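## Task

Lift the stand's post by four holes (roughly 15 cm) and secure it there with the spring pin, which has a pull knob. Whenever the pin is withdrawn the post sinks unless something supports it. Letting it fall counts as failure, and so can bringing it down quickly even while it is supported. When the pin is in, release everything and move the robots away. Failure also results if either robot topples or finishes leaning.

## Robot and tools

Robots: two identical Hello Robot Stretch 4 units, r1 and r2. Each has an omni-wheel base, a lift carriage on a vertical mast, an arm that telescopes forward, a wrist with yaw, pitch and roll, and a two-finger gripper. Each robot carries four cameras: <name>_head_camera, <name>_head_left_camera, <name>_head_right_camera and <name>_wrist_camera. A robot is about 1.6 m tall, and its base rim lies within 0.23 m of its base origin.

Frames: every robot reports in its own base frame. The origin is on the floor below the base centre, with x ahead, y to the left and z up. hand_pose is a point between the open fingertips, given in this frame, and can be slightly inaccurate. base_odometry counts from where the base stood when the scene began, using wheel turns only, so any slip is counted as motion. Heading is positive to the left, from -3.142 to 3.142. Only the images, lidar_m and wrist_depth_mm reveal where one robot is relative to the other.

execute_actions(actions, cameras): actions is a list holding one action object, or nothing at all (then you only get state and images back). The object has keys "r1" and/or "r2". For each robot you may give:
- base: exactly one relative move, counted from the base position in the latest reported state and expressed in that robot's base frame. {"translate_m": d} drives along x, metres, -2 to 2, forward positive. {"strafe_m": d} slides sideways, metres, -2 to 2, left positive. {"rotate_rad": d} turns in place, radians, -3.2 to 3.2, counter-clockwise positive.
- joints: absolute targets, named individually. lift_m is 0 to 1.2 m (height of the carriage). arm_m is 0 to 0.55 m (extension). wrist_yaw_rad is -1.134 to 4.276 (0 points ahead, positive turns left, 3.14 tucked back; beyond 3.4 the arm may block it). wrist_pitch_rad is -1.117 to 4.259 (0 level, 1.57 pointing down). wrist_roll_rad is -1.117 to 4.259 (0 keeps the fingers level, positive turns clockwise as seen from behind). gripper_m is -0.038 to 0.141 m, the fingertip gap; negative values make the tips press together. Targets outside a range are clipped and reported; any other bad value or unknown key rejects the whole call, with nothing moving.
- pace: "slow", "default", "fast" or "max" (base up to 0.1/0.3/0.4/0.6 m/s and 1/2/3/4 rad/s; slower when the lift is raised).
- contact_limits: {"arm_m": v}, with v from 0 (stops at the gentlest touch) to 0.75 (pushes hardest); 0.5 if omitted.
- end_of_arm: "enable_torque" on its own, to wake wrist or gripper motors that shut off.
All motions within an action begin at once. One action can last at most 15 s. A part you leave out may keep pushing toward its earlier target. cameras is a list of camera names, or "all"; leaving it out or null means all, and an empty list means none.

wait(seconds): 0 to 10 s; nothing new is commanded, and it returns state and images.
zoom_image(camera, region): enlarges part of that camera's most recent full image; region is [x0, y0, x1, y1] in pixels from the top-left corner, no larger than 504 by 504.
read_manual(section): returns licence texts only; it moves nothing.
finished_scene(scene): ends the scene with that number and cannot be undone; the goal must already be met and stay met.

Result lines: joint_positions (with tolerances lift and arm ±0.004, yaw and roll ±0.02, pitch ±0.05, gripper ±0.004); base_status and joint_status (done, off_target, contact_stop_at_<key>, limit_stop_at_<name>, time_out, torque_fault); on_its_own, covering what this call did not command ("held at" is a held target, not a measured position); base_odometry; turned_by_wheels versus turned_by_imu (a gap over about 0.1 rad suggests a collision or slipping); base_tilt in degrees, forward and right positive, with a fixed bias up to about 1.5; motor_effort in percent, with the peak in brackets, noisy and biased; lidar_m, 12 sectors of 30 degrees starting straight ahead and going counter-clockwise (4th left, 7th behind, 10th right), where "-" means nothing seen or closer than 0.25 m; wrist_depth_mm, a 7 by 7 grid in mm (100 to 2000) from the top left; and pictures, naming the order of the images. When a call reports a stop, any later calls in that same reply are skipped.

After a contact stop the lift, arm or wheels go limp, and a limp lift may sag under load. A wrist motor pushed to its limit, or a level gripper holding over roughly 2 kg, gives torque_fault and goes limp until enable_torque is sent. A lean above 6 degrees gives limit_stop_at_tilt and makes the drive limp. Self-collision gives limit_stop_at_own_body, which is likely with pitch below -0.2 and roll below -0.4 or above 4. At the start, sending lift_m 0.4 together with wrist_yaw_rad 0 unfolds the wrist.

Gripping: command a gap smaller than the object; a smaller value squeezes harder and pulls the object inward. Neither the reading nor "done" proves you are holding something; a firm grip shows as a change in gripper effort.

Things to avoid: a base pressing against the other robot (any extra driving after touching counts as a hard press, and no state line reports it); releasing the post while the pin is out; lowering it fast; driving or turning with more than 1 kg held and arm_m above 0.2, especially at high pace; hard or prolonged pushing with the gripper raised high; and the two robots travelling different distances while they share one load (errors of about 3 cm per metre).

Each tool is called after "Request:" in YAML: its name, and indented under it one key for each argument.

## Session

Request:
execute_actions:
  actions: []

Scene clock: 0.00 s.
r1.base_odometry: x=+0.000 y=+0.000 heading=+0.000 (m, m, rad; r1's odometry frame)
r1.turned_by_wheels: +0.000 (rad since the last result)
r1.turned_by_imu: +0.000 (rad since the last result)
r1.base_tilt: forward=-0.2 right=+0.3 (deg)
r1.lidar_m: 1.05 1.19 1.17 1.38 2.40 7.21 4.10 3.56 1.77 1.03 0.89 0.87
r1.base_status: not commanded
r1.joint_positions: lift_m=+0.155 arm_m=+0.002 wrist_yaw_rad=+3.223 wrist_pitch_rad=+0.012 wrist_roll_rad=-0.018 gripper_m=+0.057
r1.joint_status: not commanded
r1.motor_effort: lift_m=+20 arm_m=+0 wrist_yaw_rad=+2 wrist_pitch_rad=-7 wrist_roll_rad=-1 gripper_m=-4 wheel_0=+0 wheel_1=+0 wheel_2=+0 (%)
r1.hand_pose: x=-0.1221 y=+0.0638 z=+0.3296 quat_wxyz=(-0.041, -0.006, -0.009, +0.999) (m; r1's base frame)
r1.wrist_depth_mm: - - 132 - - - - / - - 129 - - - - / - - 133 239 - - - / 145 138 139 - - - - / 192 1708 - - 1983 1921 1863 / 190 1025 946 1098 198 1060 1042 / 193 707 778 - 809 732 759
r2.base_odometry: x=+0.000 y=+0.000 heading=+0.000 (m, m, rad; r2's odometry frame)
r2.turned_by_wheels: +0.000 (rad since the last result)
r2.turned_by_imu: +0.000 (rad since the last result)
r2.base_tilt: forward=+0.4 right=-1.3 (deg)
r2.lidar_m: 1.18 0.82 0.77 0.80 1.11 1.33 1.40 1.82 4.54 4.48 3.56 3.38
r2.base_status: not commanded
r2.joint_positions: lift_m=+0.297 arm_m=+0.001 wrist_yaw_rad=+3.218 wrist_pitch_rad=-0.008 wrist_roll_rad=+0.009 gripper_m=+0.057
r2.joint_status: not commanded
r2.motor_effort: lift_m=+18 arm_m=-1 wrist_yaw_rad=-1 wrist_pitch_rad=-7 wrist_roll_rad=+0 gripper_m=-3 wheel_0=+0 wheel_1=+0 wheel_2=+0 (%)
r2.hand_pose: x=-0.1223 y=+0.0652 z=+0.4776 quat_wxyz=(-0.038, +0.004, +0.005, +0.999) (m; r2's base frame)
r2.wrist_depth_mm: - - 138 1756 1537 1366 1205 / - - 136 1756 1537 1308 1205 / - - 132 242 1537 1308 1205 / - 116 138 1661 1499 1308 1182 / 186 - - 1708 1499 1336 1160 / 200 1921 216 1661 213 1281 1160 / 198 1229 1229 153 1255 1205 1138
pictures: r1_head_camera, r1_head_left_camera, r1_head_right_camera, r1_wrist_camera, r2_head_camera, r2_head_left_camera, r2_head_right_camera, r2_wrist_camera
Images, in order (width x height): r1_head_camera 420x560, r1_head_left_camera 420x672, r1_head_right_camera 420x672, r1_wrist_camera 616x392, r2_head_camera 420x560, r2_head_left_camera 420x672, r2_head_right_camera 420x672, r2_wrist_camera 616x392.

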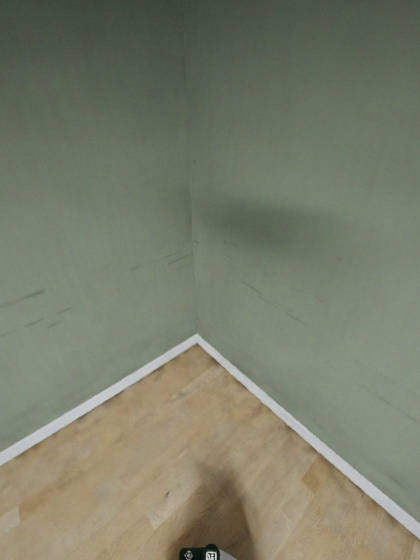

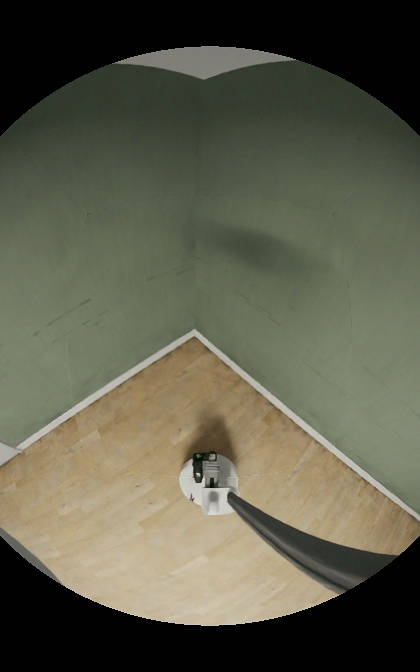

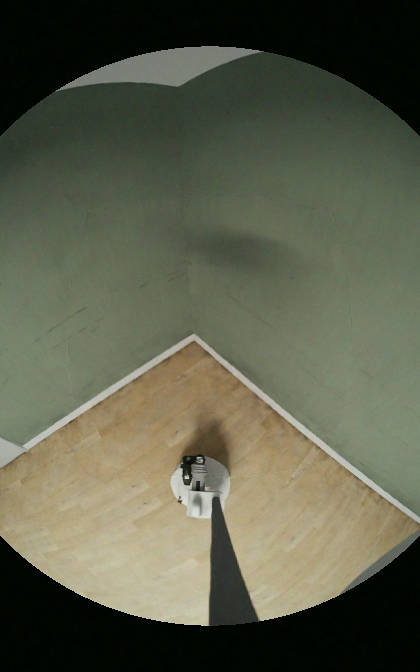

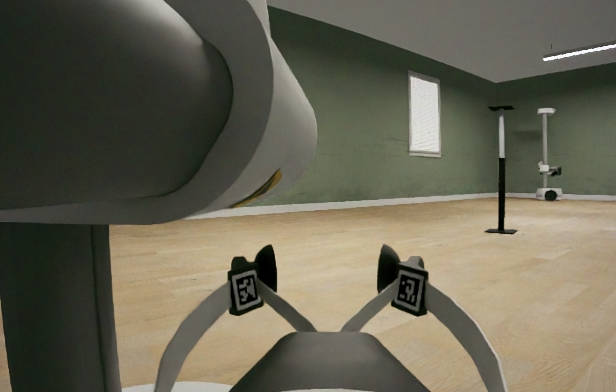

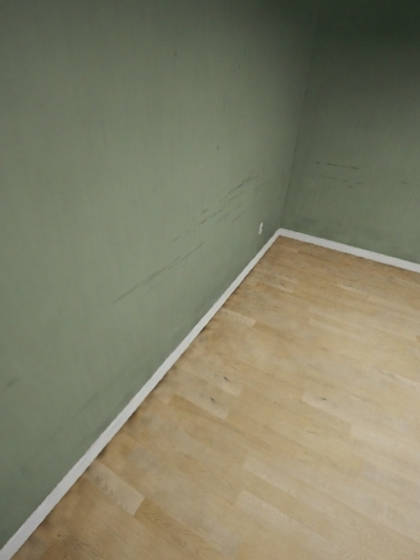

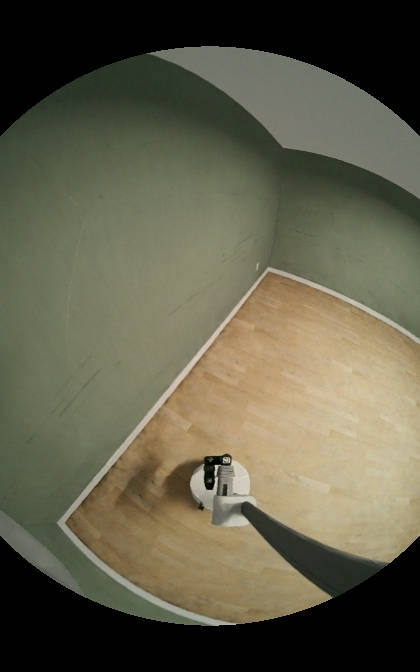

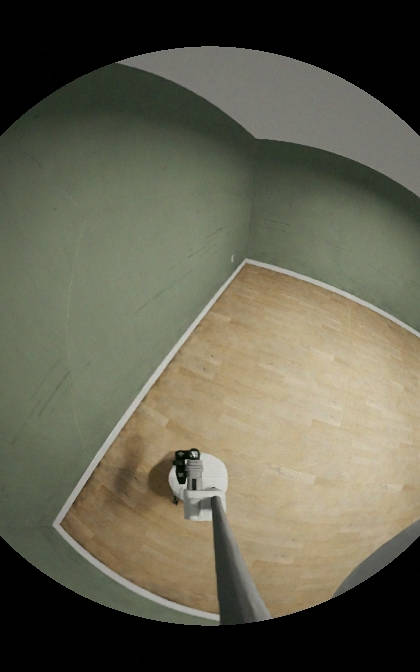

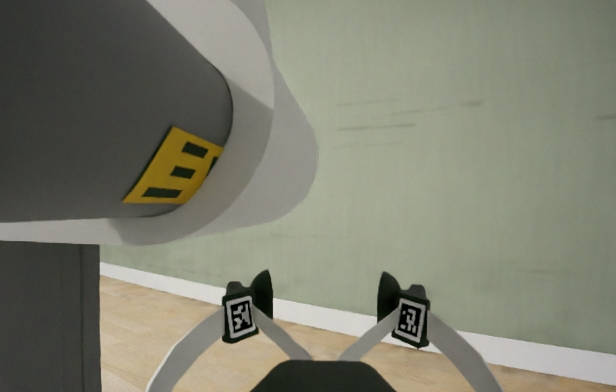

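Request:
execute_actions:
  actions:
    - {"r1":{"base":{"rotate_rad":2.7},"pace":"fast"},"r2":{"base":{"rotate_rad":-1.85},"pace":"fast"}}
  cameras: []

Request:
execute_actions:
  actions:
    - {"r1":{"base":{"translate_m":1.6},"joints":{"lift_m":0.4,"wrist_yaw_rad":0,"gripper_m":0.1},"pace":"max"},"r2":{"base":{"translate_m":2},"joints":{"lift_m":0.4,"wrist_yaw_rad":0,"gripper_m":0.12},"pace":"max"}}
  cameras: ["r1_head_camera","r2_head_camera","r1_wrist_camera","r2_wrist_camera"]

Request:
zoom_image:
  camera: "r1_head_camera"
  region: [140,220,300,400]

Scene clock: 9.30 s.
r1.base_odometry: x=+0.000 y=+0.000 heading=+2.700 (m, m, rad; r1's odometry frame)
r1.turned_by_wheels: +2.700 (rad since the last result)
r1.turned_by_imu: +2.761 (rad since the last result)
r1.base_tilt: forward=-0.2 right=+0.2 (deg)
r1.lidar_m: 2.84 3.91 3.56 1.52 0.98 0.88 0.89 1.10 1.17 1.18 1.46 2.93
r1.base_status: done
r1.joint_positions: lift_m=+0.155 arm_m=+0.002 wrist_yaw_rad=+3.222 wrist_pitch_rad=+0.012 wrist_roll_rad=-0.018 gripper_m=+0.057
r1.joint_status: not commanded
r1.motor_effort: lift_m=+20(20) arm_m=+0(0) wrist_yaw_rad=+2(2) wrist_pitch_rad=-7(7) wrist_roll_rad=-1(1) gripper_m=+0(4) wheel_0=+0(7) wheel_1=+0(7) wheel_2=+1(8) (%)
r1.hand_pose: x=-0.1221 y=+0.0638 z=+0.3296 quat_wxyz=(-0.040, -0.006, -0.009, +0.999) (m; r1's base frame)
r1.wrist_depth_mm: - - 132 1060 946 854 778 / - - 129 1025 976 854 788 / - - 133 239 976 866 798 / 145 139 139 1078 976 878 788 / 192 1397 1255 1078 960 866 809 / 191 1025 960 1060 199 866 798 / 193 707 768 - 809 732 759
r2.base_odometry: x=+0.000 y=+0.000 heading=-1.850 (m, m, rad; r2's odometry frame)
r2.turned_by_wheels: -1.850 (rad since the last result)
r2.turned_by_imu: -1.821 (rad since the last result)
r2.base_tilt: forward=+0.6 right=-1.2 (deg)
r2.lidar_m: 7.17 4.08 3.41 1.81 0.97 0.79 0.80 0.90 1.34 1.32 1.49 2.43
r2.base_status: done
r2.joint_positions: lift_m=+0.297 arm_m=+0.001 wrist_yaw_rad=+3.218 wrist_pitch_rad=-0.008 wrist_roll_rad=+0.009 gripper_m=+0.057
r2.joint_status: not commanded
r2.motor_effort: lift_m=+18(18) arm_m=-1(1) wrist_yaw_rad=+1(2) wrist_pitch_rad=-8(7) wrist_roll_rad=-1(1) gripper_m=-3(4) wheel_0=+0(9) wheel_1=+0(11) wheel_2=-1(9) (%)
r2.hand_pose: x=-0.1223 y=+0.0652 z=+0.4776 quat_wxyz=(-0.038, +0.004, +0.005, +0.999) (m; r2's base frame)
r2.wrist_depth_mm: - - 138 976 904 820 778 / - - 136 946 891 831 778 / - - 132 241 891 831 778 / - 116 137 917 891 831 788 / 186 1098 1025 960 891 820 768 / 199 1118 216 931 212 820 768 / 198 1118 991 153 854 798 768
pictures: none
No camera images: the call's "cameras" was empty. Leave "cameras" out to get every camera's image.

Scene clock: 14.37 s.
r1.base_odometry: x=-1.447 y=+0.684 heading=+2.700 (m, m, rad; r1's odometry frame)
r1.turned_by_wheels: +0.000 (rad since the last result)
r1.turned_by_imu: -0.005 (rad since the last result)
r1.base_tilt: forward=-0.4 right=+0.2 (deg)
r1.lidar_m: 1.20 3.33 2.98 3.01 2.62 2.38 2.40 1.93 1.71 1.69 2.16 4.29
r1.base_status: done
r1.joint_positions: lift_m=+0.400 arm_m=+0.002 wrist_yaw_rad=+0.000 wrist_pitch_rad=+0.012 wrist_roll_rad=-0.018 gripper_m=+0.100
r1.joint_status: all done
r1.motor_effort: lift_m=+20(26) arm_m=+0(0) wrist_yaw_rad=+1(4) wrist_pitch_rad=-6(8) wrist_roll_rad=-1(1) gripper_m=-3(9) wheel_0=+0(6) wheel_1=+0(7) wheel_2=+0(12) (%)
r1.hand_pose: x=+0.4610 y=-0.0874 z=+0.5746 quat_wxyz=(+1.000, -0.009, +0.006, +0.000) (m; r1's base frame)
r1.wrist_depth_mm: - - - - - - - / - - - - - - - / - - - - - - - / - - - - - - - / - - - - - - - / 1661 1756 1499 1661 1537 1537 1618 / 1255 1205 1308 - 1281 1182 1229
r2.base_odometry: x=-0.551 y=-1.923 heading=-1.850 (m, m, rad; r2's odometry frame)
r2.turned_by_wheels: +0.000 (rad since the last result)
r2.turned_by_imu: -0.003 (rad since the last result)
r2.base_tilt: forward=+0.5 right=-1.2 (deg)
r2.lidar_m: 2.43 3.63 3.00 3.00 3.35 2.76 2.74 2.09 1.71 1.69 1.93 3.18
r2.base_status: done
r2.joint_positions: lift_m=+0.400 arm_m=+0.001 wrist_yaw_rad=+0.000 wrist_pitch_rad=-0.008 wrist_roll_rad=+0.009 gripper_m=+0.120
r2.joint_status: all done
r2.motor_effort: lift_m=+19(23) arm_m=-1(1) wrist_yaw_rad=+2(6) wrist_pitch_rad=-7(7) wrist_roll_rad=+0(0) gripper_m=-2(3) wheel_0=+1(10) wheel_1=+1(9) wheel_2=+3(14) (%)
r2.hand_pose: x=+0.4605 y=-0.0874 z=+0.5804 quat_wxyz=(+1.000, +0.004, -0.004, +0.000) (m; r2's base frame)
r2.wrist_depth_mm: - - - - - - - / - - - - - - - / - - - - - - - / - - - - - - - / - - - - - - - / - - 209 - - 217 - / 1499 1430 1499 153 1499 1499 1499
pictures: r1_head_camera, r1_wrist_camera, r2_head_camera, r2_wrist_camera
Images, in order (width x height): r1_head_camera 420x560, r1_wrist_camera 616x392, r2_head_camera 420x560, r2_wrist_camera 616x392.

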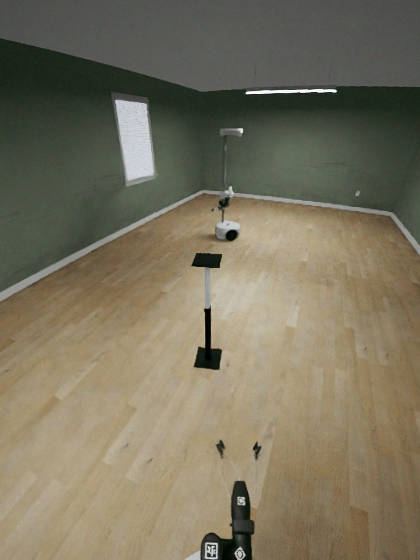

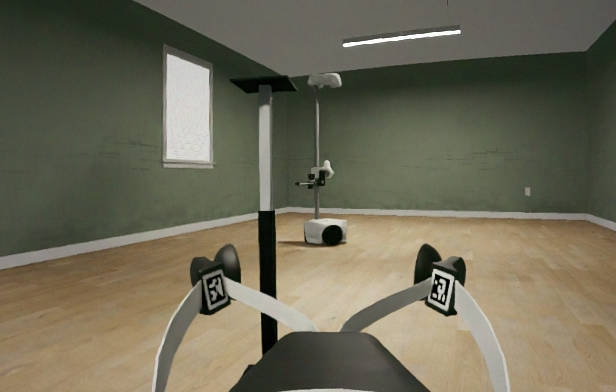

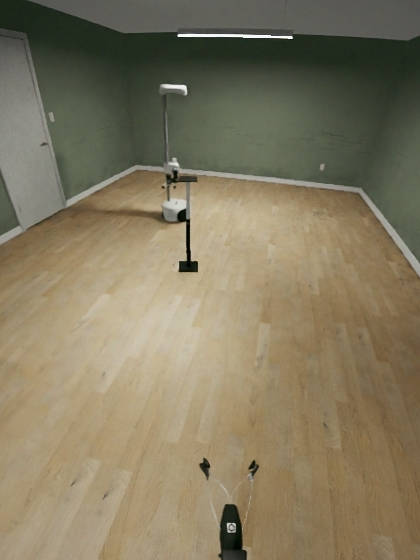

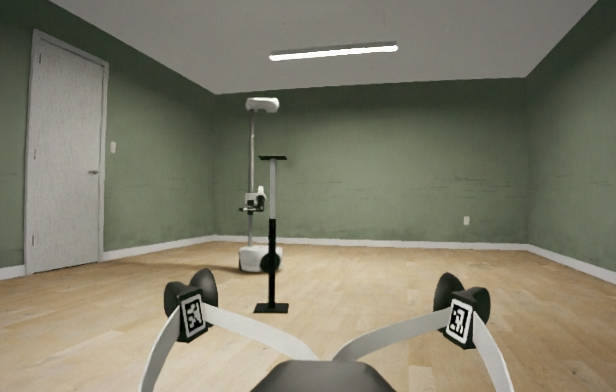

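Region (140, 220, 300, 400) of r1_head_camera's 420x560 image, scaled by 2.800, with more detail than that image has.

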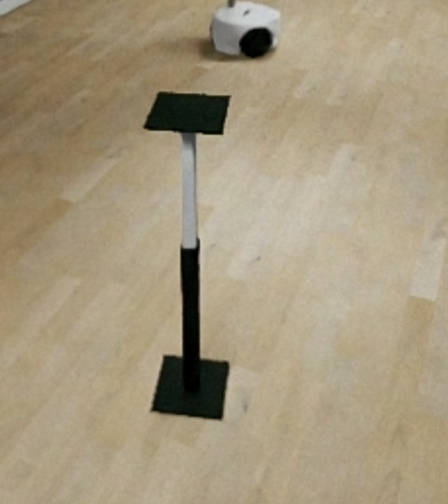

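Request:
execute_actions:
  actions:
    - {"r1":{"base":{"strafe_m":0.34},"joints":{"lift_m":0.55},"pace":"fast"},"r2":{"base":{"translate_m":1.6},"joints":{"lift_m":0.32},"pace":"max"}}
  cameras: []

Request:
execute_actions:
  actions:
    - {"r1":{"base":{"rotate_rad":-0.15}},"r2":{"base":{"strafe_m":0.29},"pace":"fast"}}
  cameras: ["r2_wrist_camera"]

Request:
execute_actions:
  actions:
    - {"r1":{"base":{"translate_m":0.6},"joints":{"arm_m":0.1},"pace":"fast"},"r2":{"joints":{"arm_m":0.25,"gripper_m":0.09}}}
  cameras: ["r1_head_camera","r2_head_camera","r1_wrist_camera","r2_wrist_camera"]

Scene clock: 28.33 s.
r1.base_odometry: x=-1.592 y=+0.376 heading=+2.700 (m, m, rad; r1's odometry frame)
r1.turned_by_wheels: +0.000 (rad since the last result)
r1.turned_by_imu: +0.000 (rad since the last result)
r1.base_tilt: forward=-0.2 right=+0.3 (deg)
r1.lidar_m: 1.22 2.94 2.66 2.69 2.50 2.27 2.28 2.30 2.05 2.02 2.59 5.05
r1.base_status: done
r1.joint_positions: lift_m=+0.550 arm_m=+0.002 wrist_yaw_rad=+0.000 wrist_pitch_rad=+0.012 wrist_roll_rad=-0.018 gripper_m=+0.100
r1.joint_status: all done
r1.motor_effort: lift_m=+22(24) arm_m=+0(1) wrist_yaw_rad=+2(1) wrist_pitch_rad=-7(6) wrist_roll_rad=-1(1) gripper_m=-1(1) wheel_0=+0(11) wheel_1=-1(10) wheel_2=+1(3) (%)
r1.hand_pose: x=+0.4609 y=-0.0874 z=+0.7245 quat_wxyz=(+1.000, -0.009, +0.006, +0.000) (m; r1's base frame)
r1.wrist_depth_mm: - - - - - - - / - - - - - - - / - - - - - - - / - - - - - - - / - - - - - - - / - - 1863 1863 1808 1921 - / 1537 1499 1661 - 1537 1464 1499
r2.base_odometry: x=-0.991 y=-3.461 heading=-1.849 (m, m, rad; r2's odometry frame)
r2.turned_by_wheels: +0.000 (rad since the last result)
r2.turned_by_imu: -0.002 (rad since the last result)
r2.base_tilt: forward=+0.5 right=-1.3 (deg)
r2.lidar_m: 0.83 0.86 2.71 2.69 3.01 4.34 - 2.47 2.05 2.03 2.29 3.69
r2.base_status: done
r2.joint_positions: lift_m=+0.320 arm_m=+0.001 wrist_yaw_rad=+0.000 wrist_pitch_rad=-0.008 wrist_roll_rad=+0.009 gripper_m=+0.120
r2.joint_status: all done
r2.motor_effort: lift_m=+16(17) arm_m=-1(1) wrist_yaw_rad=+0(0) wrist_pitch_rad=-7(8) wrist_roll_rad=+0(0) gripper_m=-2(0) wheel_0=+0(9) wheel_1=+0(10) wheel_2=+3(17) (%)
r2.hand_pose: x=+0.4605 y=-0.0874 z=+0.5006 quat_wxyz=(+1.000, +0.004, -0.004, +0.000) (m; r2's base frame)
r2.wrist_depth_mm: - - - - - - - / - - - - - - - / - - - - - - - / - - - - - - - / - - - - - - - / 1921 691 209 1863 - 217 1983 / 1308 1182 1308 153 1308 1281 1308
pictures: none
No camera images: the call's "cameras" was empty. Leave "cameras" out to get every camera's image.

Scene clock: 30.20 s.
r1.base_odometry: x=-1.592 y=+0.376 heading=+2.550 (m, m, rad; r1's odometry frame)
r1.turned_by_wheels: -0.150 (rad since the last result)
r1.turned_by_imu: -0.154 (rad since the last result)
r1.base_tilt: forward=-0.3 right=+0.4 (deg)
r1.lidar_m: 1.22 3.19 2.67 2.67 2.72 2.26 2.27 2.48 2.06 2.02 2.29 3.83
r1.base_status: done
r1.joint_positions: lift_m=+0.550 arm_m=+0.002 wrist_yaw_rad=+0.000 wrist_pitch_rad=+0.012 wrist_roll_rad=-0.018 gripper_m=+0.100
r1.joint_status: not commanded
r1.motor_effort: lift_m=+22(22) arm_m=+0(0) wrist_yaw_rad=+2(1) wrist_pitch_rad=-6(6) wrist_roll_rad=-1(1) gripper_m=-4(1) wheel_0=-1(3) wheel_1=+0(5) wheel_2=+0(4) (%)
r1.hand_pose: x=+0.4609 y=-0.0874 z=+0.7245 quat_wxyz=(+1.000, -0.009, +0.006, +0.000) (m; r1's base frame)
r1.wrist_depth_mm: - - - - - - - / - - - - - - - / - - - - - - - / - - - - - - - / - - - - - - - / - - 1863 1808 1863 1983 - / 1537 1499 1618 - 1576 1430 1537
r2.base_odometry: x=-0.712 y=-3.541 heading=-1.849 (m, m, rad; r2's odometry frame)
r2.turned_by_wheels: +0.000 (rad since the last result)
r2.turned_by_imu: +0.000 (rad since the last result)
r2.base_tilt: forward=+0.5 right=-1.2 (deg)
r2.lidar_m: 0.80 2.87 2.40 2.39 2.71 4.28 - 2.78 2.33 2.31 2.58 4.22
r2.base_status: done
r2.joint_positions: lift_m=+0.320 arm_m=+0.001 wrist_yaw_rad=+0.000 wrist_pitch_rad=-0.008 wrist_roll_rad=+0.009 gripper_m=+0.120
r2.joint_status: not commanded
r2.motor_effort: lift_m=+17(16) arm_m=-1(1) wrist_yaw_rad=-1(0) wrist_pitch_rad=-7(7) wrist_roll_rad=-1(1) gripper_m=-1(2) wheel_0=+0(13) wheel_1=+0(13) wheel_2=+0(2) (%)
r2.hand_pose: x=+0.4605 y=-0.0874 z=+0.5006 quat_wxyz=(+1.000, +0.004, -0.004, +0.000) (m; r2's base frame)
r2.wrist_depth_mm: - - - 750 - - - / - - - - - - - / - - - - - - - / - - - - - - - / - - - - - - - / 1921 1983 208 1808 1921 216 1983 / 1281 1255 1336 153 1336 1308 1336
pictures: r2_wrist_camera
Images, in order (width x height): r2_wrist_camera 616x392.

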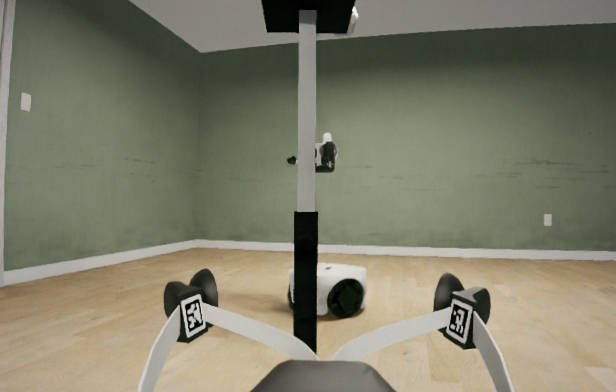

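Scene clock: 33.07 s.
r1.base_odometry: x=-2.090 y=+0.711 heading=+2.550 (m, m, rad; r1's odometry frame)
r1.turned_by_wheels: +0.000 (rad since the last result)
r1.turned_by_imu: -0.003 (rad since the last result)
r1.base_tilt: forward=-0.2 right=+0.2 (deg)
r1.lidar_m: 0.64 3.02 2.56 2.55 2.86 2.86 2.83 2.61 2.12 2.16 2.47 3.99
r1.base_status: done
r1.joint_positions: lift_m=+0.550 arm_m=+0.099 wrist_yaw_rad=+0.000 wrist_pitch_rad=+0.012 wrist_roll_rad=-0.018 gripper_m=+0.100
r1.joint_status: all done
r1.motor_effort: lift_m=+22(22) arm_m=+8(10) wrist_yaw_rad=+2(3) wrist_pitch_rad=-7(7) wrist_roll_rad=-1(1) gripper_m=-3(4) wheel_0=-2(5) wheel_1=-1(7) wheel_2=+1(9) (%)
r1.hand_pose: x=+0.5579 y=-0.0874 z=+0.7245 quat_wxyz=(+1.000, -0.009, +0.006, +0.000) (m; r1's base frame)
r1.wrist_depth_mm: - - - 831 - - - / - - - 399 - - - / - - - - - - - / - - - - - - - / - - - 1008 - - - / - - 1863 866 1863 1863 - / 1537 1464 1499 - 1537 1464 1499
r2.base_odometry: x=-0.712 y=-3.541 heading=-1.849 (m, m, rad; r2's odometry frame)
r2.turned_by_wheels: +0.000 (rad since the last result)
r2.turned_by_imu: +0.000 (rad since the last result)
r2.base_tilt: forward=+0.5 right=-1.2 (deg)
r2.lidar_m: 0.80 2.90 2.41 2.40 2.71 4.30 - 2.80 2.34 2.32 2.60 4.20
r2.base_status: not commanded
r2.joint_positions: lift_m=+0.320 arm_m=+0.249 wrist_yaw_rad=+0.000 wrist_pitch_rad=-0.008 wrist_roll_rad=+0.009 gripper_m=+0.090
r2.joint_status: all done
r2.motor_effort: lift_m=+16(16) arm_m=+6(9) wrist_yaw_rad=-1(0) wrist_pitch_rad=-6(7) wrist_roll_rad=+0(1) gripper_m=-3(2) wheel_0=+0(0) wheel_1=+1(1) wheel_2=+0(0) (%)
r2.hand_pose: x=+0.7084 y=-0.0874 z=+0.5006 quat_wxyz=(+1.000, +0.004, -0.004, +0.000) (m; r2's base frame)
r2.wrist_depth_mm: - - - - - - - / - - - 723 - - - / - - - 854 - - - / - - - - - - - / - - - - - - - / 1863 1921 216 1025 1118 1863 - / 1281 1281 1281 149 1042 1229 1336
pictures: r1_head_camera, r1_wrist_camera, r2_head_camera, r2_wrist_camera
Images, in order (width x height): r1_head_camera 420x560, r1_wrist_camera 616x392, r2_head_camera 420x560, r2_wrist_camera 616x392.

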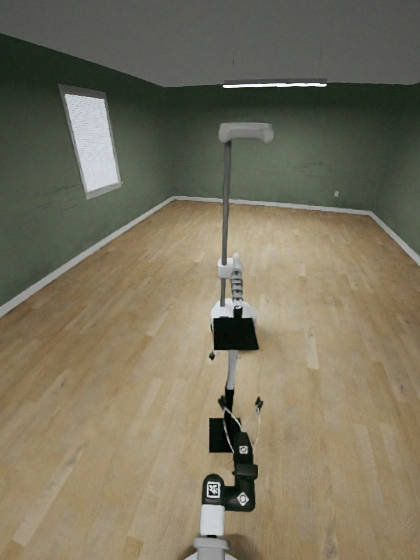

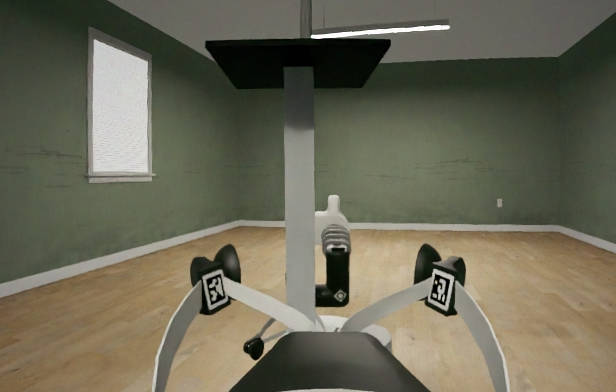

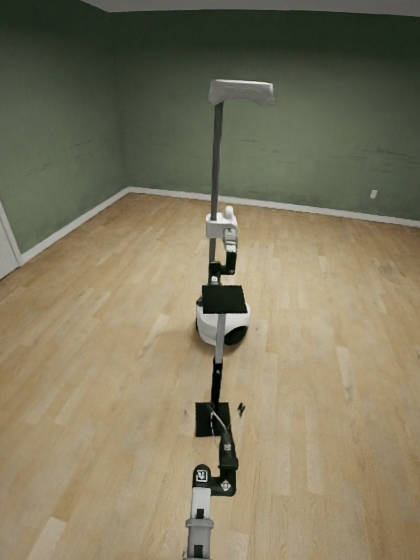

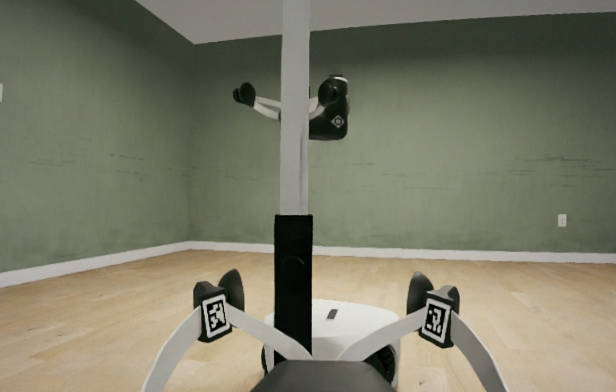

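Request:
execute_actions:
  actions:
    - {"r1":{"base":{"strafe_m":0.028},"joints":{"arm_m":0.26,"gripper_m":0.07}},"r2":{"base":{"strafe_m":0.034},"joints":{"arm_m":0.37,"lift_m":0.316,"gripper_m":0.05}}}
  cameras: ["r1_wrist_camera","r2_wrist_camera"]

Scene clock: 40.20 s.
r1.base_odometry: x=-2.106 y=+0.688 heading=+2.550 (m, m, rad; r1's odometry frame)
r1.turned_by_wheels: +0.000 (rad since the last result)
r1.turned_by_imu: +0.000 (rad since the last result)
r1.base_tilt: forward=-0.3 right=+0.3 (deg)
r1.lidar_m: 0.63 3.04 2.53 2.52 2.84 2.85 2.82 2.66 2.16 2.18 2.49 4.11
r1.base_status: done
r1.joint_positions: lift_m=+0.550 arm_m=+0.259 wrist_yaw_rad=+0.000 wrist_pitch_rad=+0.012 wrist_roll_rad=-0.018 gripper_m=+0.070
r1.joint_status: all done
r1.motor_effort: lift_m=+22(22) arm_m=+8(10) wrist_yaw_rad=+2(2) wrist_pitch_rad=-6(6) wrist_roll_rad=-1(1) gripper_m=-4(1) wheel_0=+0(6) wheel_1=-2(8) wheel_2=+0(3) (%)
r1.hand_pose: x=+0.7179 y=-0.0874 z=+0.7245 quat_wxyz=(+1.000, -0.009, +0.006, +0.000) (m; r1's base frame)
r1.wrist_depth_mm: - - - 219 300 - - / - - - 220 - - - / - - - 222 - - - / - - - 224 - - - / - - - 226 878 - - / - - 200 227 580 - - / 1537 1499 1537 - 1366 1464 1537
r2.base_odometry: x=-0.680 y=-3.550 heading=-1.849 (m, m, rad; r2's odometry frame)
r2.turned_by_wheels: +0.000 (rad since the last result)
r2.turned_by_imu: +0.001 (rad since the last result)
r2.base_tilt: forward=+0.5 right=-1.2 (deg)
r2.lidar_m: 0.81 2.85 2.38 2.37 2.64 4.29 - 2.85 2.36 2.36 2.62 4.29
r2.base_status: done
r2.joint_positions: lift_m=+0.316 arm_m=+0.369 wrist_yaw_rad=+0.000 wrist_pitch_rad=-0.008 wrist_roll_rad=+0.009 gripper_m=+0.050
r2.joint_status: all done
r2.motor_effort: lift_m=+14(15) arm_m=+6(4) wrist_yaw_rad=+0(1) wrist_pitch_rad=-7(6) wrist_roll_rad=-1(1) gripper_m=-4(7) wheel_0=+0(9) wheel_1=+2(10) wheel_2=+0(1) (%)
r2.hand_pose: x=+0.8284 y=-0.0874 z=+0.4968 quat_wxyz=(+1.000, +0.004, -0.004, +0.000) (m; r2's base frame)
r2.wrist_depth_mm: - - - 296 - - - / - - - 293 609 - - / - - - 293 - - - / - - - - - - - / - - - 282 - - - / 1921 1863 213 281 211 1983 - / 1281 1308 1229 153 854 1182 1308
pictures: r1_wrist_camera, r2_wrist_camera
Images, in order (width x height): r1_wrist_camera 616x392, r2_wrist_camera 616x392.

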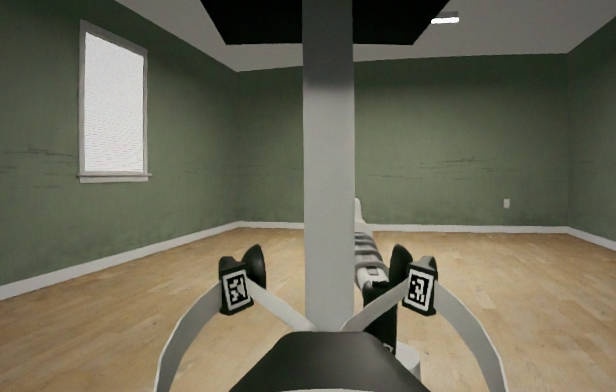

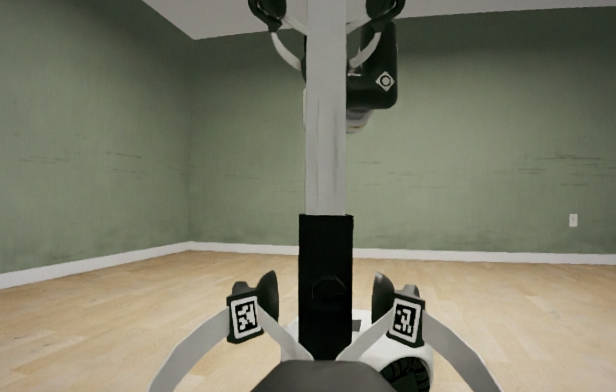

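Request:
execute_actions:
  actions:
    - {"r1":{"joints":{"arm_m":0.278,"gripper_m":-0.015}},"r2":{"joints":{"arm_m":0.396,"gripper_m":0.032}}}
  cameras: []

Request:
execute_actions:
  actions:
    - {"r1":{"joints":{"arm_m":0.286,"gripper_m":-0.038,"lift_m":0.558},"pace":"slow"}}
  cameras: ["r1_wrist_camera","r2_wrist_camera"]

Scene clock: 47.40 s.
r1.base_odometry: x=-2.106 y=+0.688 heading=+2.550 (m, m, rad; r1's odometry frame)
r1.turned_by_wheels: +0.000 (rad since the last result)
r1.turned_by_imu: +0.000 (rad since the last result)
r1.base_tilt: forward=-0.2 right=+0.3 (deg)
r1.lidar_m: 0.63 3.05 2.53 2.51 2.84 2.85 2.83 2.66 2.16 2.19 2.48 4.09
r1.base_status: not commanded
r1.joint_positions: lift_m=+0.550 arm_m=+0.278 wrist_yaw_rad=+0.007 wrist_pitch_rad=+0.013 wrist_roll_rad=-0.018 gripper_m=-0.014
r1.joint_status: all done
r1.on_its_own: wrist_yaw_rad is at rest, and its effort (-18) is outside its rest range (-13 to +13)
r1.motor_effort: lift_m=+22(22) arm_m=-1(10) wrist_yaw_rad=-18(18) wrist_pitch_rad=-10(10) wrist_roll_rad=-1(1) gripper_m=-29(31) wheel_0=-6(6) wheel_1=-3(3) wheel_2=+8(8) (%)
r1.hand_pose: x=+0.7381 y=-0.0855 z=+0.7242 quat_wxyz=(+1.000, -0.009, +0.007, +0.003) (m; r1's base frame)
r1.wrist_depth_mm: - - - 196 - - - / - - - 198 - - - / - - - 200 - - - / - - - 202 - - - / - - - 203 - - - / - - 181 204 202 1808 - / 1499 1464 1618 - 1118 1430 1537
r2.base_odometry: x=-0.680 y=-3.550 heading=-1.849 (m, m, rad; r2's odometry frame)
r2.turned_by_wheels: +0.000 (rad since the last result)
r2.turned_by_imu: +0.001 (rad since the last result)
r2.base_tilt: forward=+0.4 right=-1.4 (deg)
r2.lidar_m: 0.80 2.85 2.37 2.34 2.65 4.29 - 2.86 2.37 2.36 2.64 4.27
r2.base_status: not commanded
r2.joint_positions: lift_m=+0.316 arm_m=+0.395 wrist_yaw_rad=+0.000 wrist_pitch_rad=-0.008 wrist_roll_rad=+0.009 gripper_m=+0.032
r2.joint_status: all done
r2.motor_effort: lift_m=+13(14) arm_m=+6(7) wrist_yaw_rad=+2(1) wrist_pitch_rad=-8(7) wrist_roll_rad=+0(1) gripper_m=-6(5) wheel_0=+0(0) wheel_1=+2(2) wheel_2=+0(0) (%)
r2.hand_pose: x=+0.8544 y=-0.0874 z=+0.4968 quat_wxyz=(+1.000, +0.004, -0.004, +0.000) (m; r2's base frame)
r2.wrist_depth_mm: - - - 267 - - - / - - - 267 946 - - / - - - 265 - - - / - - - 265 - - - / - - - 257 - - - / 1863 1983 1808 226 206 1983 - / 1281 1336 1205 204 831 1255 1308
pictures: none
No camera images: the call's "cameras" was empty. Leave "cameras" out to get every camera's image.

Scene clock: 48.47 s.
r1.base_odometry: x=-2.106 y=+0.688 heading=+2.549 (m, m, rad; r1's odometry frame)
r1.turned_by_wheels: +0.000 (rad since the last result)
r1.turned_by_imu: +0.000 (rad since the last result)
r1.base_tilt: forward=-0.2 right=+0.2 (deg)
r1.lidar_m: 0.64 3.02 2.52 2.52 2.84 2.86 2.85 2.68 2.18 2.19 2.50 4.08
r1.base_status: not commanded
r1.joint_positions: lift_m=+0.557 arm_m=+0.285 wrist_yaw_rad=+0.003 wrist_pitch_rad=+0.021 wrist_roll_rad=-0.018 gripper_m=-0.037
r1.joint_status: all done
r1.on_its_own: wrist_pitch_rad is at rest, and its effort (-33) is outside its rest range (-23 to +23)
r1.motor_effort: lift_m=+26(25) arm_m=+4(5) wrist_yaw_rad=-7(18) wrist_pitch_rad=-33(33) wrist_roll_rad=-1(1) gripper_m=-30(29) wheel_0=-5(6) wheel_1=-3(3) wheel_2=+2(8) (%)
r1.hand_pose: x=+0.7448 y=-0.0866 z=+0.7295 quat_wxyz=(+1.000, -0.009, +0.011, +0.002) (m; r1's base frame)
r1.wrist_depth_mm: - - - 190 - - - / - - - 191 - - - / - - - 193 - - - / - - - 196 - - - / - - - 198 - - - / - - 180 200 196 1756 1983 / 1537 1464 1576 - 1098 1397 1464
r2.base_odometry: x=-0.680 y=-3.550 heading=-1.849 (m, m, rad; r2's odometry frame)
r2.turned_by_wheels: +0.000 (rad since the last result)
r2.turned_by_imu: +0.000 (rad since the last result)
r2.base_tilt: forward=+0.6 right=-1.1 (deg)
r2.lidar_m: 0.81 2.84 2.36 2.36 2.66 4.30 - 2.84 2.36 2.34 2.63 4.27
r2.base_status: not commanded
r2.joint_positions: lift_m=+0.316 arm_m=+0.395 wrist_yaw_rad=+0.000 wrist_pitch_rad=-0.008 wrist_roll_rad=+0.009 gripper_m=+0.032
r2.joint_status: not commanded
r2.motor_effort: lift_m=+14(14) arm_m=+6(6) wrist_yaw_rad=+1(1) wrist_pitch_rad=-7(7) wrist_roll_rad=+0(0) gripper_m=-6(5) wheel_0=+0(0) wheel_1=+2(2) wheel_2=+0(0) (%)
r2.hand_pose: x=+0.8544 y=-0.0874 z=+0.4968 quat_wxyz=(+1.000, +0.004, -0.004, +0.000) (m; r2's base frame)
r2.wrist_depth_mm: - - - 268 - - - / - - - 265 1060 - - / - - - 266 - - - / - - - 266 - - - / - - - 255 - - - / 1921 - 1756 225 207 - 1921 / 1255 1308 1205 204 831 1229 1308
pictures: r1_wrist_camera, r2_wrist_camera
Images, in order (width x height): r1_wrist_camera 616x392, r2_wrist_camera 616x392.

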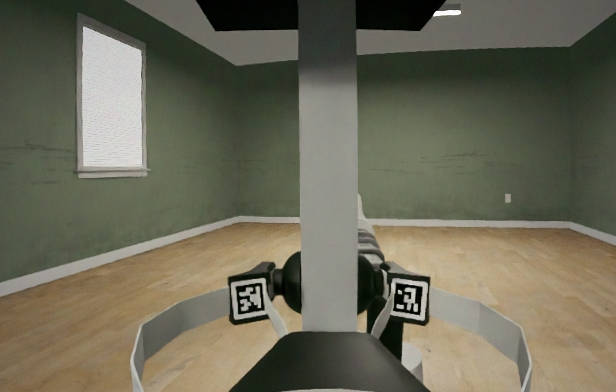

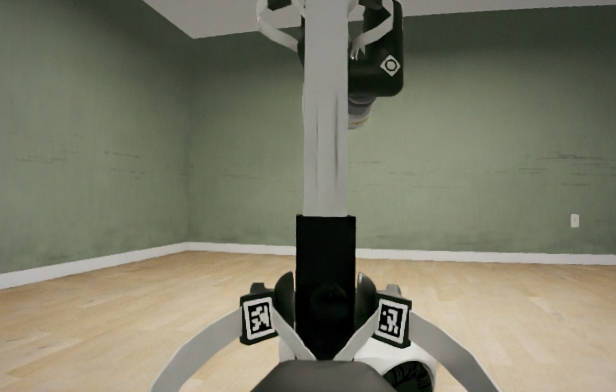

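Request:
execute_actions:
  actions:
    - {"r2":{"joints":{"arm_m":0.399,"gripper_m":-0.036}}}
  cameras: ["r2_wrist_camera"]

Request:
execute_actions:
  actions:
    - {"r1":{"joints":{"lift_m":0.569},"pace":"slow"}}
  cameras: ["r2_wrist_camera"]

Scene clock: 58.20 s.
r1.base_odometry: x=-2.106 y=+0.688 heading=+2.549 (m, m, rad; r1's odometry frame)
r1.turned_by_wheels: +0.000 (rad since the last result)
r1.turned_by_imu: +0.000 (rad since the last result)
r1.base_tilt: forward=-0.1 right=+0.3 (deg)
r1.lidar_m: 0.62 3.03 2.52 2.51 2.85 2.84 2.83 2.63 2.15 2.18 2.50 4.08
r1.base_status: not commanded
r1.joint_positions: lift_m=+0.557 arm_m=+0.285 wrist_yaw_rad=+0.003 wrist_pitch_rad=+0.021 wrist_roll_rad=-0.018 gripper_m=-0.037
r1.joint_status: not commanded
r1.on_its_own: wrist_pitch_rad is at rest, and its effort (-34) is outside its rest range (-23 to +23)
r1.motor_effort: lift_m=+26(26) arm_m=+5(4) wrist_yaw_rad=-7(7) wrist_pitch_rad=-34(31) wrist_roll_rad=-1(1) gripper_m=-33(30) wheel_0=-5(5) wheel_1=-3(3) wheel_2=+3(3) (%)
r1.hand_pose: x=+0.7448 y=-0.0866 z=+0.7295 quat_wxyz=(+1.000, -0.009, +0.011, +0.002) (m; r1's base frame)
r1.wrist_depth_mm: - - - 190 - - - / - - - 191 - - - / - - - 194 - - - / - - - 195 - - - / - - - 197 - - - / - - 180 200 196 1756 1983 / 1464 1464 1537 - 1138 1430 1464
r2.base_odometry: x=-0.680 y=-3.550 heading=-1.849 (m, m, rad; r2's odometry frame)
r2.turned_by_wheels: +0.000 (rad since the last result)
r2.turned_by_imu: +0.000 (rad since the last result)
r2.base_tilt: forward=+0.6 right=-1.2 (deg)
r2.lidar_m: 0.80 2.84 2.37 2.36 2.66 4.30 - 2.85 2.37 2.33 2.62 4.29
r2.base_status: not commanded
r2.joint_positions: lift_m=+0.316 arm_m=+0.399 wrist_yaw_rad=+0.004 wrist_pitch_rad=-0.008 wrist_roll_rad=+0.009 gripper_m=-0.035
r2.joint_status: all done
r2.motor_effort: lift_m=+14(14) arm_m=-1(10) wrist_yaw_rad=-11(11) wrist_pitch_rad=-8(9) wrist_roll_rad=+0(1) gripper_m=-37(36) wheel_0=-1(1) wheel_1=+1(1) wheel_2=+2(2) (%)
r2.hand_pose: x=+0.8589 y=-0.0863 z=+0.4967 quat_wxyz=(+1.000, +0.004, -0.004, +0.002) (m; r2's base frame)
r2.wrist_depth_mm: - - - 263 - - - / - - - 264 1060 - - / - - - 260 - - - / - - - 259 - - - / - - - 252 - - - / 1921 1983 1983 208 194 - 1983 / 1255 1182 1182 249 820 152 1336
pictures: r2_wrist_camera
Images, in order (width x height): r2_wrist_camera 616x392.

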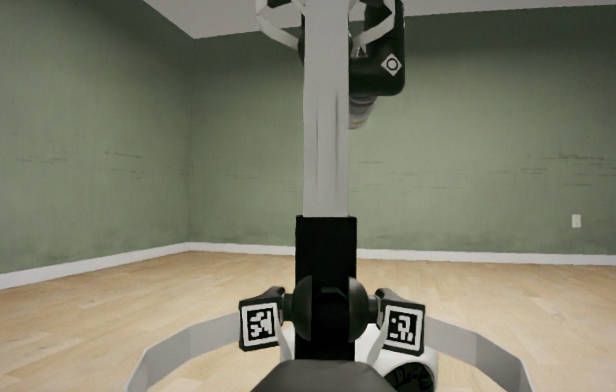

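Scene clock: 58.97 s.
r1.base_odometry: x=-2.106 y=+0.688 heading=+2.549 (m, m, rad; r1's odometry frame)
r1.turned_by_wheels: +0.000 (rad since the last result)
r1.turned_by_imu: +0.000 (rad since the last result)
r1.base_tilt: forward=-0.2 right=+0.4 (deg)
r1.lidar_m: 0.63 3.03 2.53 2.51 2.86 2.84 2.84 2.69 2.15 2.18 2.48 4.06
r1.base_status: not commanded
r1.joint_positions: lift_m=+0.568 arm_m=+0.285 wrist_yaw_rad=+0.003 wrist_pitch_rad=+0.021 wrist_roll_rad=-0.018 gripper_m=-0.037
r1.joint_status: all done
r1.on_its_own: wrist_pitch_rad is at rest, and its effort (-32) is outside its rest range (-23 to +23)
r1.motor_effort: lift_m=+26(27) arm_m=+4(5) wrist_yaw_rad=-7(8) wrist_pitch_rad=-32(33) wrist_roll_rad=-1(1) gripper_m=-29(32) wheel_0=-5(5) wheel_1=-3(3) wheel_2=+2(2) (%)
r1.hand_pose: x=+0.7449 y=-0.0865 z=+0.7405 quat_wxyz=(+1.000, -0.009, +0.011, +0.002) (m; r1's base frame)
r1.wrist_depth_mm: - - - 190 - - - / - - - 191 - - - / - - - 194 - - - / - - - 196 - - - / - - - 198 - - - / - - 180 200 196 1756 - / 1537 1499 1618 - 1138 1430 1464
r2.base_odometry: x=-0.680 y=-3.550 heading=-1.849 (m, m, rad; r2's odometry frame)
r2.turned_by_wheels: +0.000 (rad since the last result)
r2.turned_by_imu: +0.000 (rad since the last result)
r2.base_tilt: forward=+0.6 right=-1.1 (deg)
r2.lidar_m: 0.79 2.84 2.37 2.34 2.67 4.29 - 2.85 2.38 2.35 2.65 4.27
r2.base_status: not commanded
r2.joint_positions: lift_m=+0.316 arm_m=+0.399 wrist_yaw_rad=+0.004 wrist_pitch_rad=-0.008 wrist_roll_rad=+0.009 gripper_m=-0.035
r2.joint_status: not commanded
r2.motor_effort: lift_m=+13(14) arm_m=-1(1) wrist_yaw_rad=-9(13) wrist_pitch_rad=-8(8) wrist_roll_rad=-1(0) gripper_m=-36(36) wheel_0=-1(1) wheel_1=+1(1) wheel_2=+2(2) (%)
r2.hand_pose: x=+0.8589 y=-0.0862 z=+0.4967 quat_wxyz=(+1.000, +0.004, -0.004, +0.002) (m; r2's base frame)
r2.wrist_depth_mm: - - - 264 - - - / - - - 262 - - - / - - - 262 - - - / - - - 262 - - - / - - - 250 - - - / 1863 1983 1983 209 195 - 1983 / 1281 1229 1229 249 820 152 1308
pictures: r2_wrist_camera
Images, in order (width x height): r2_wrist_camera 616x392.

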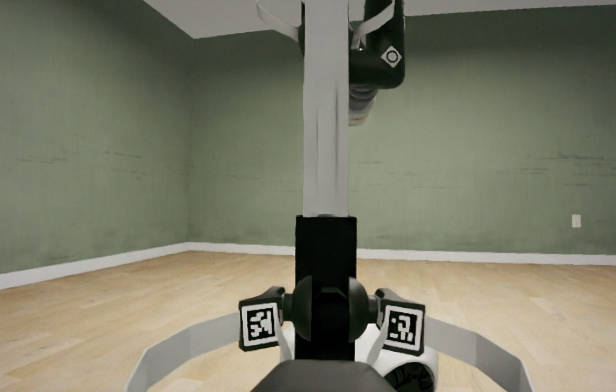

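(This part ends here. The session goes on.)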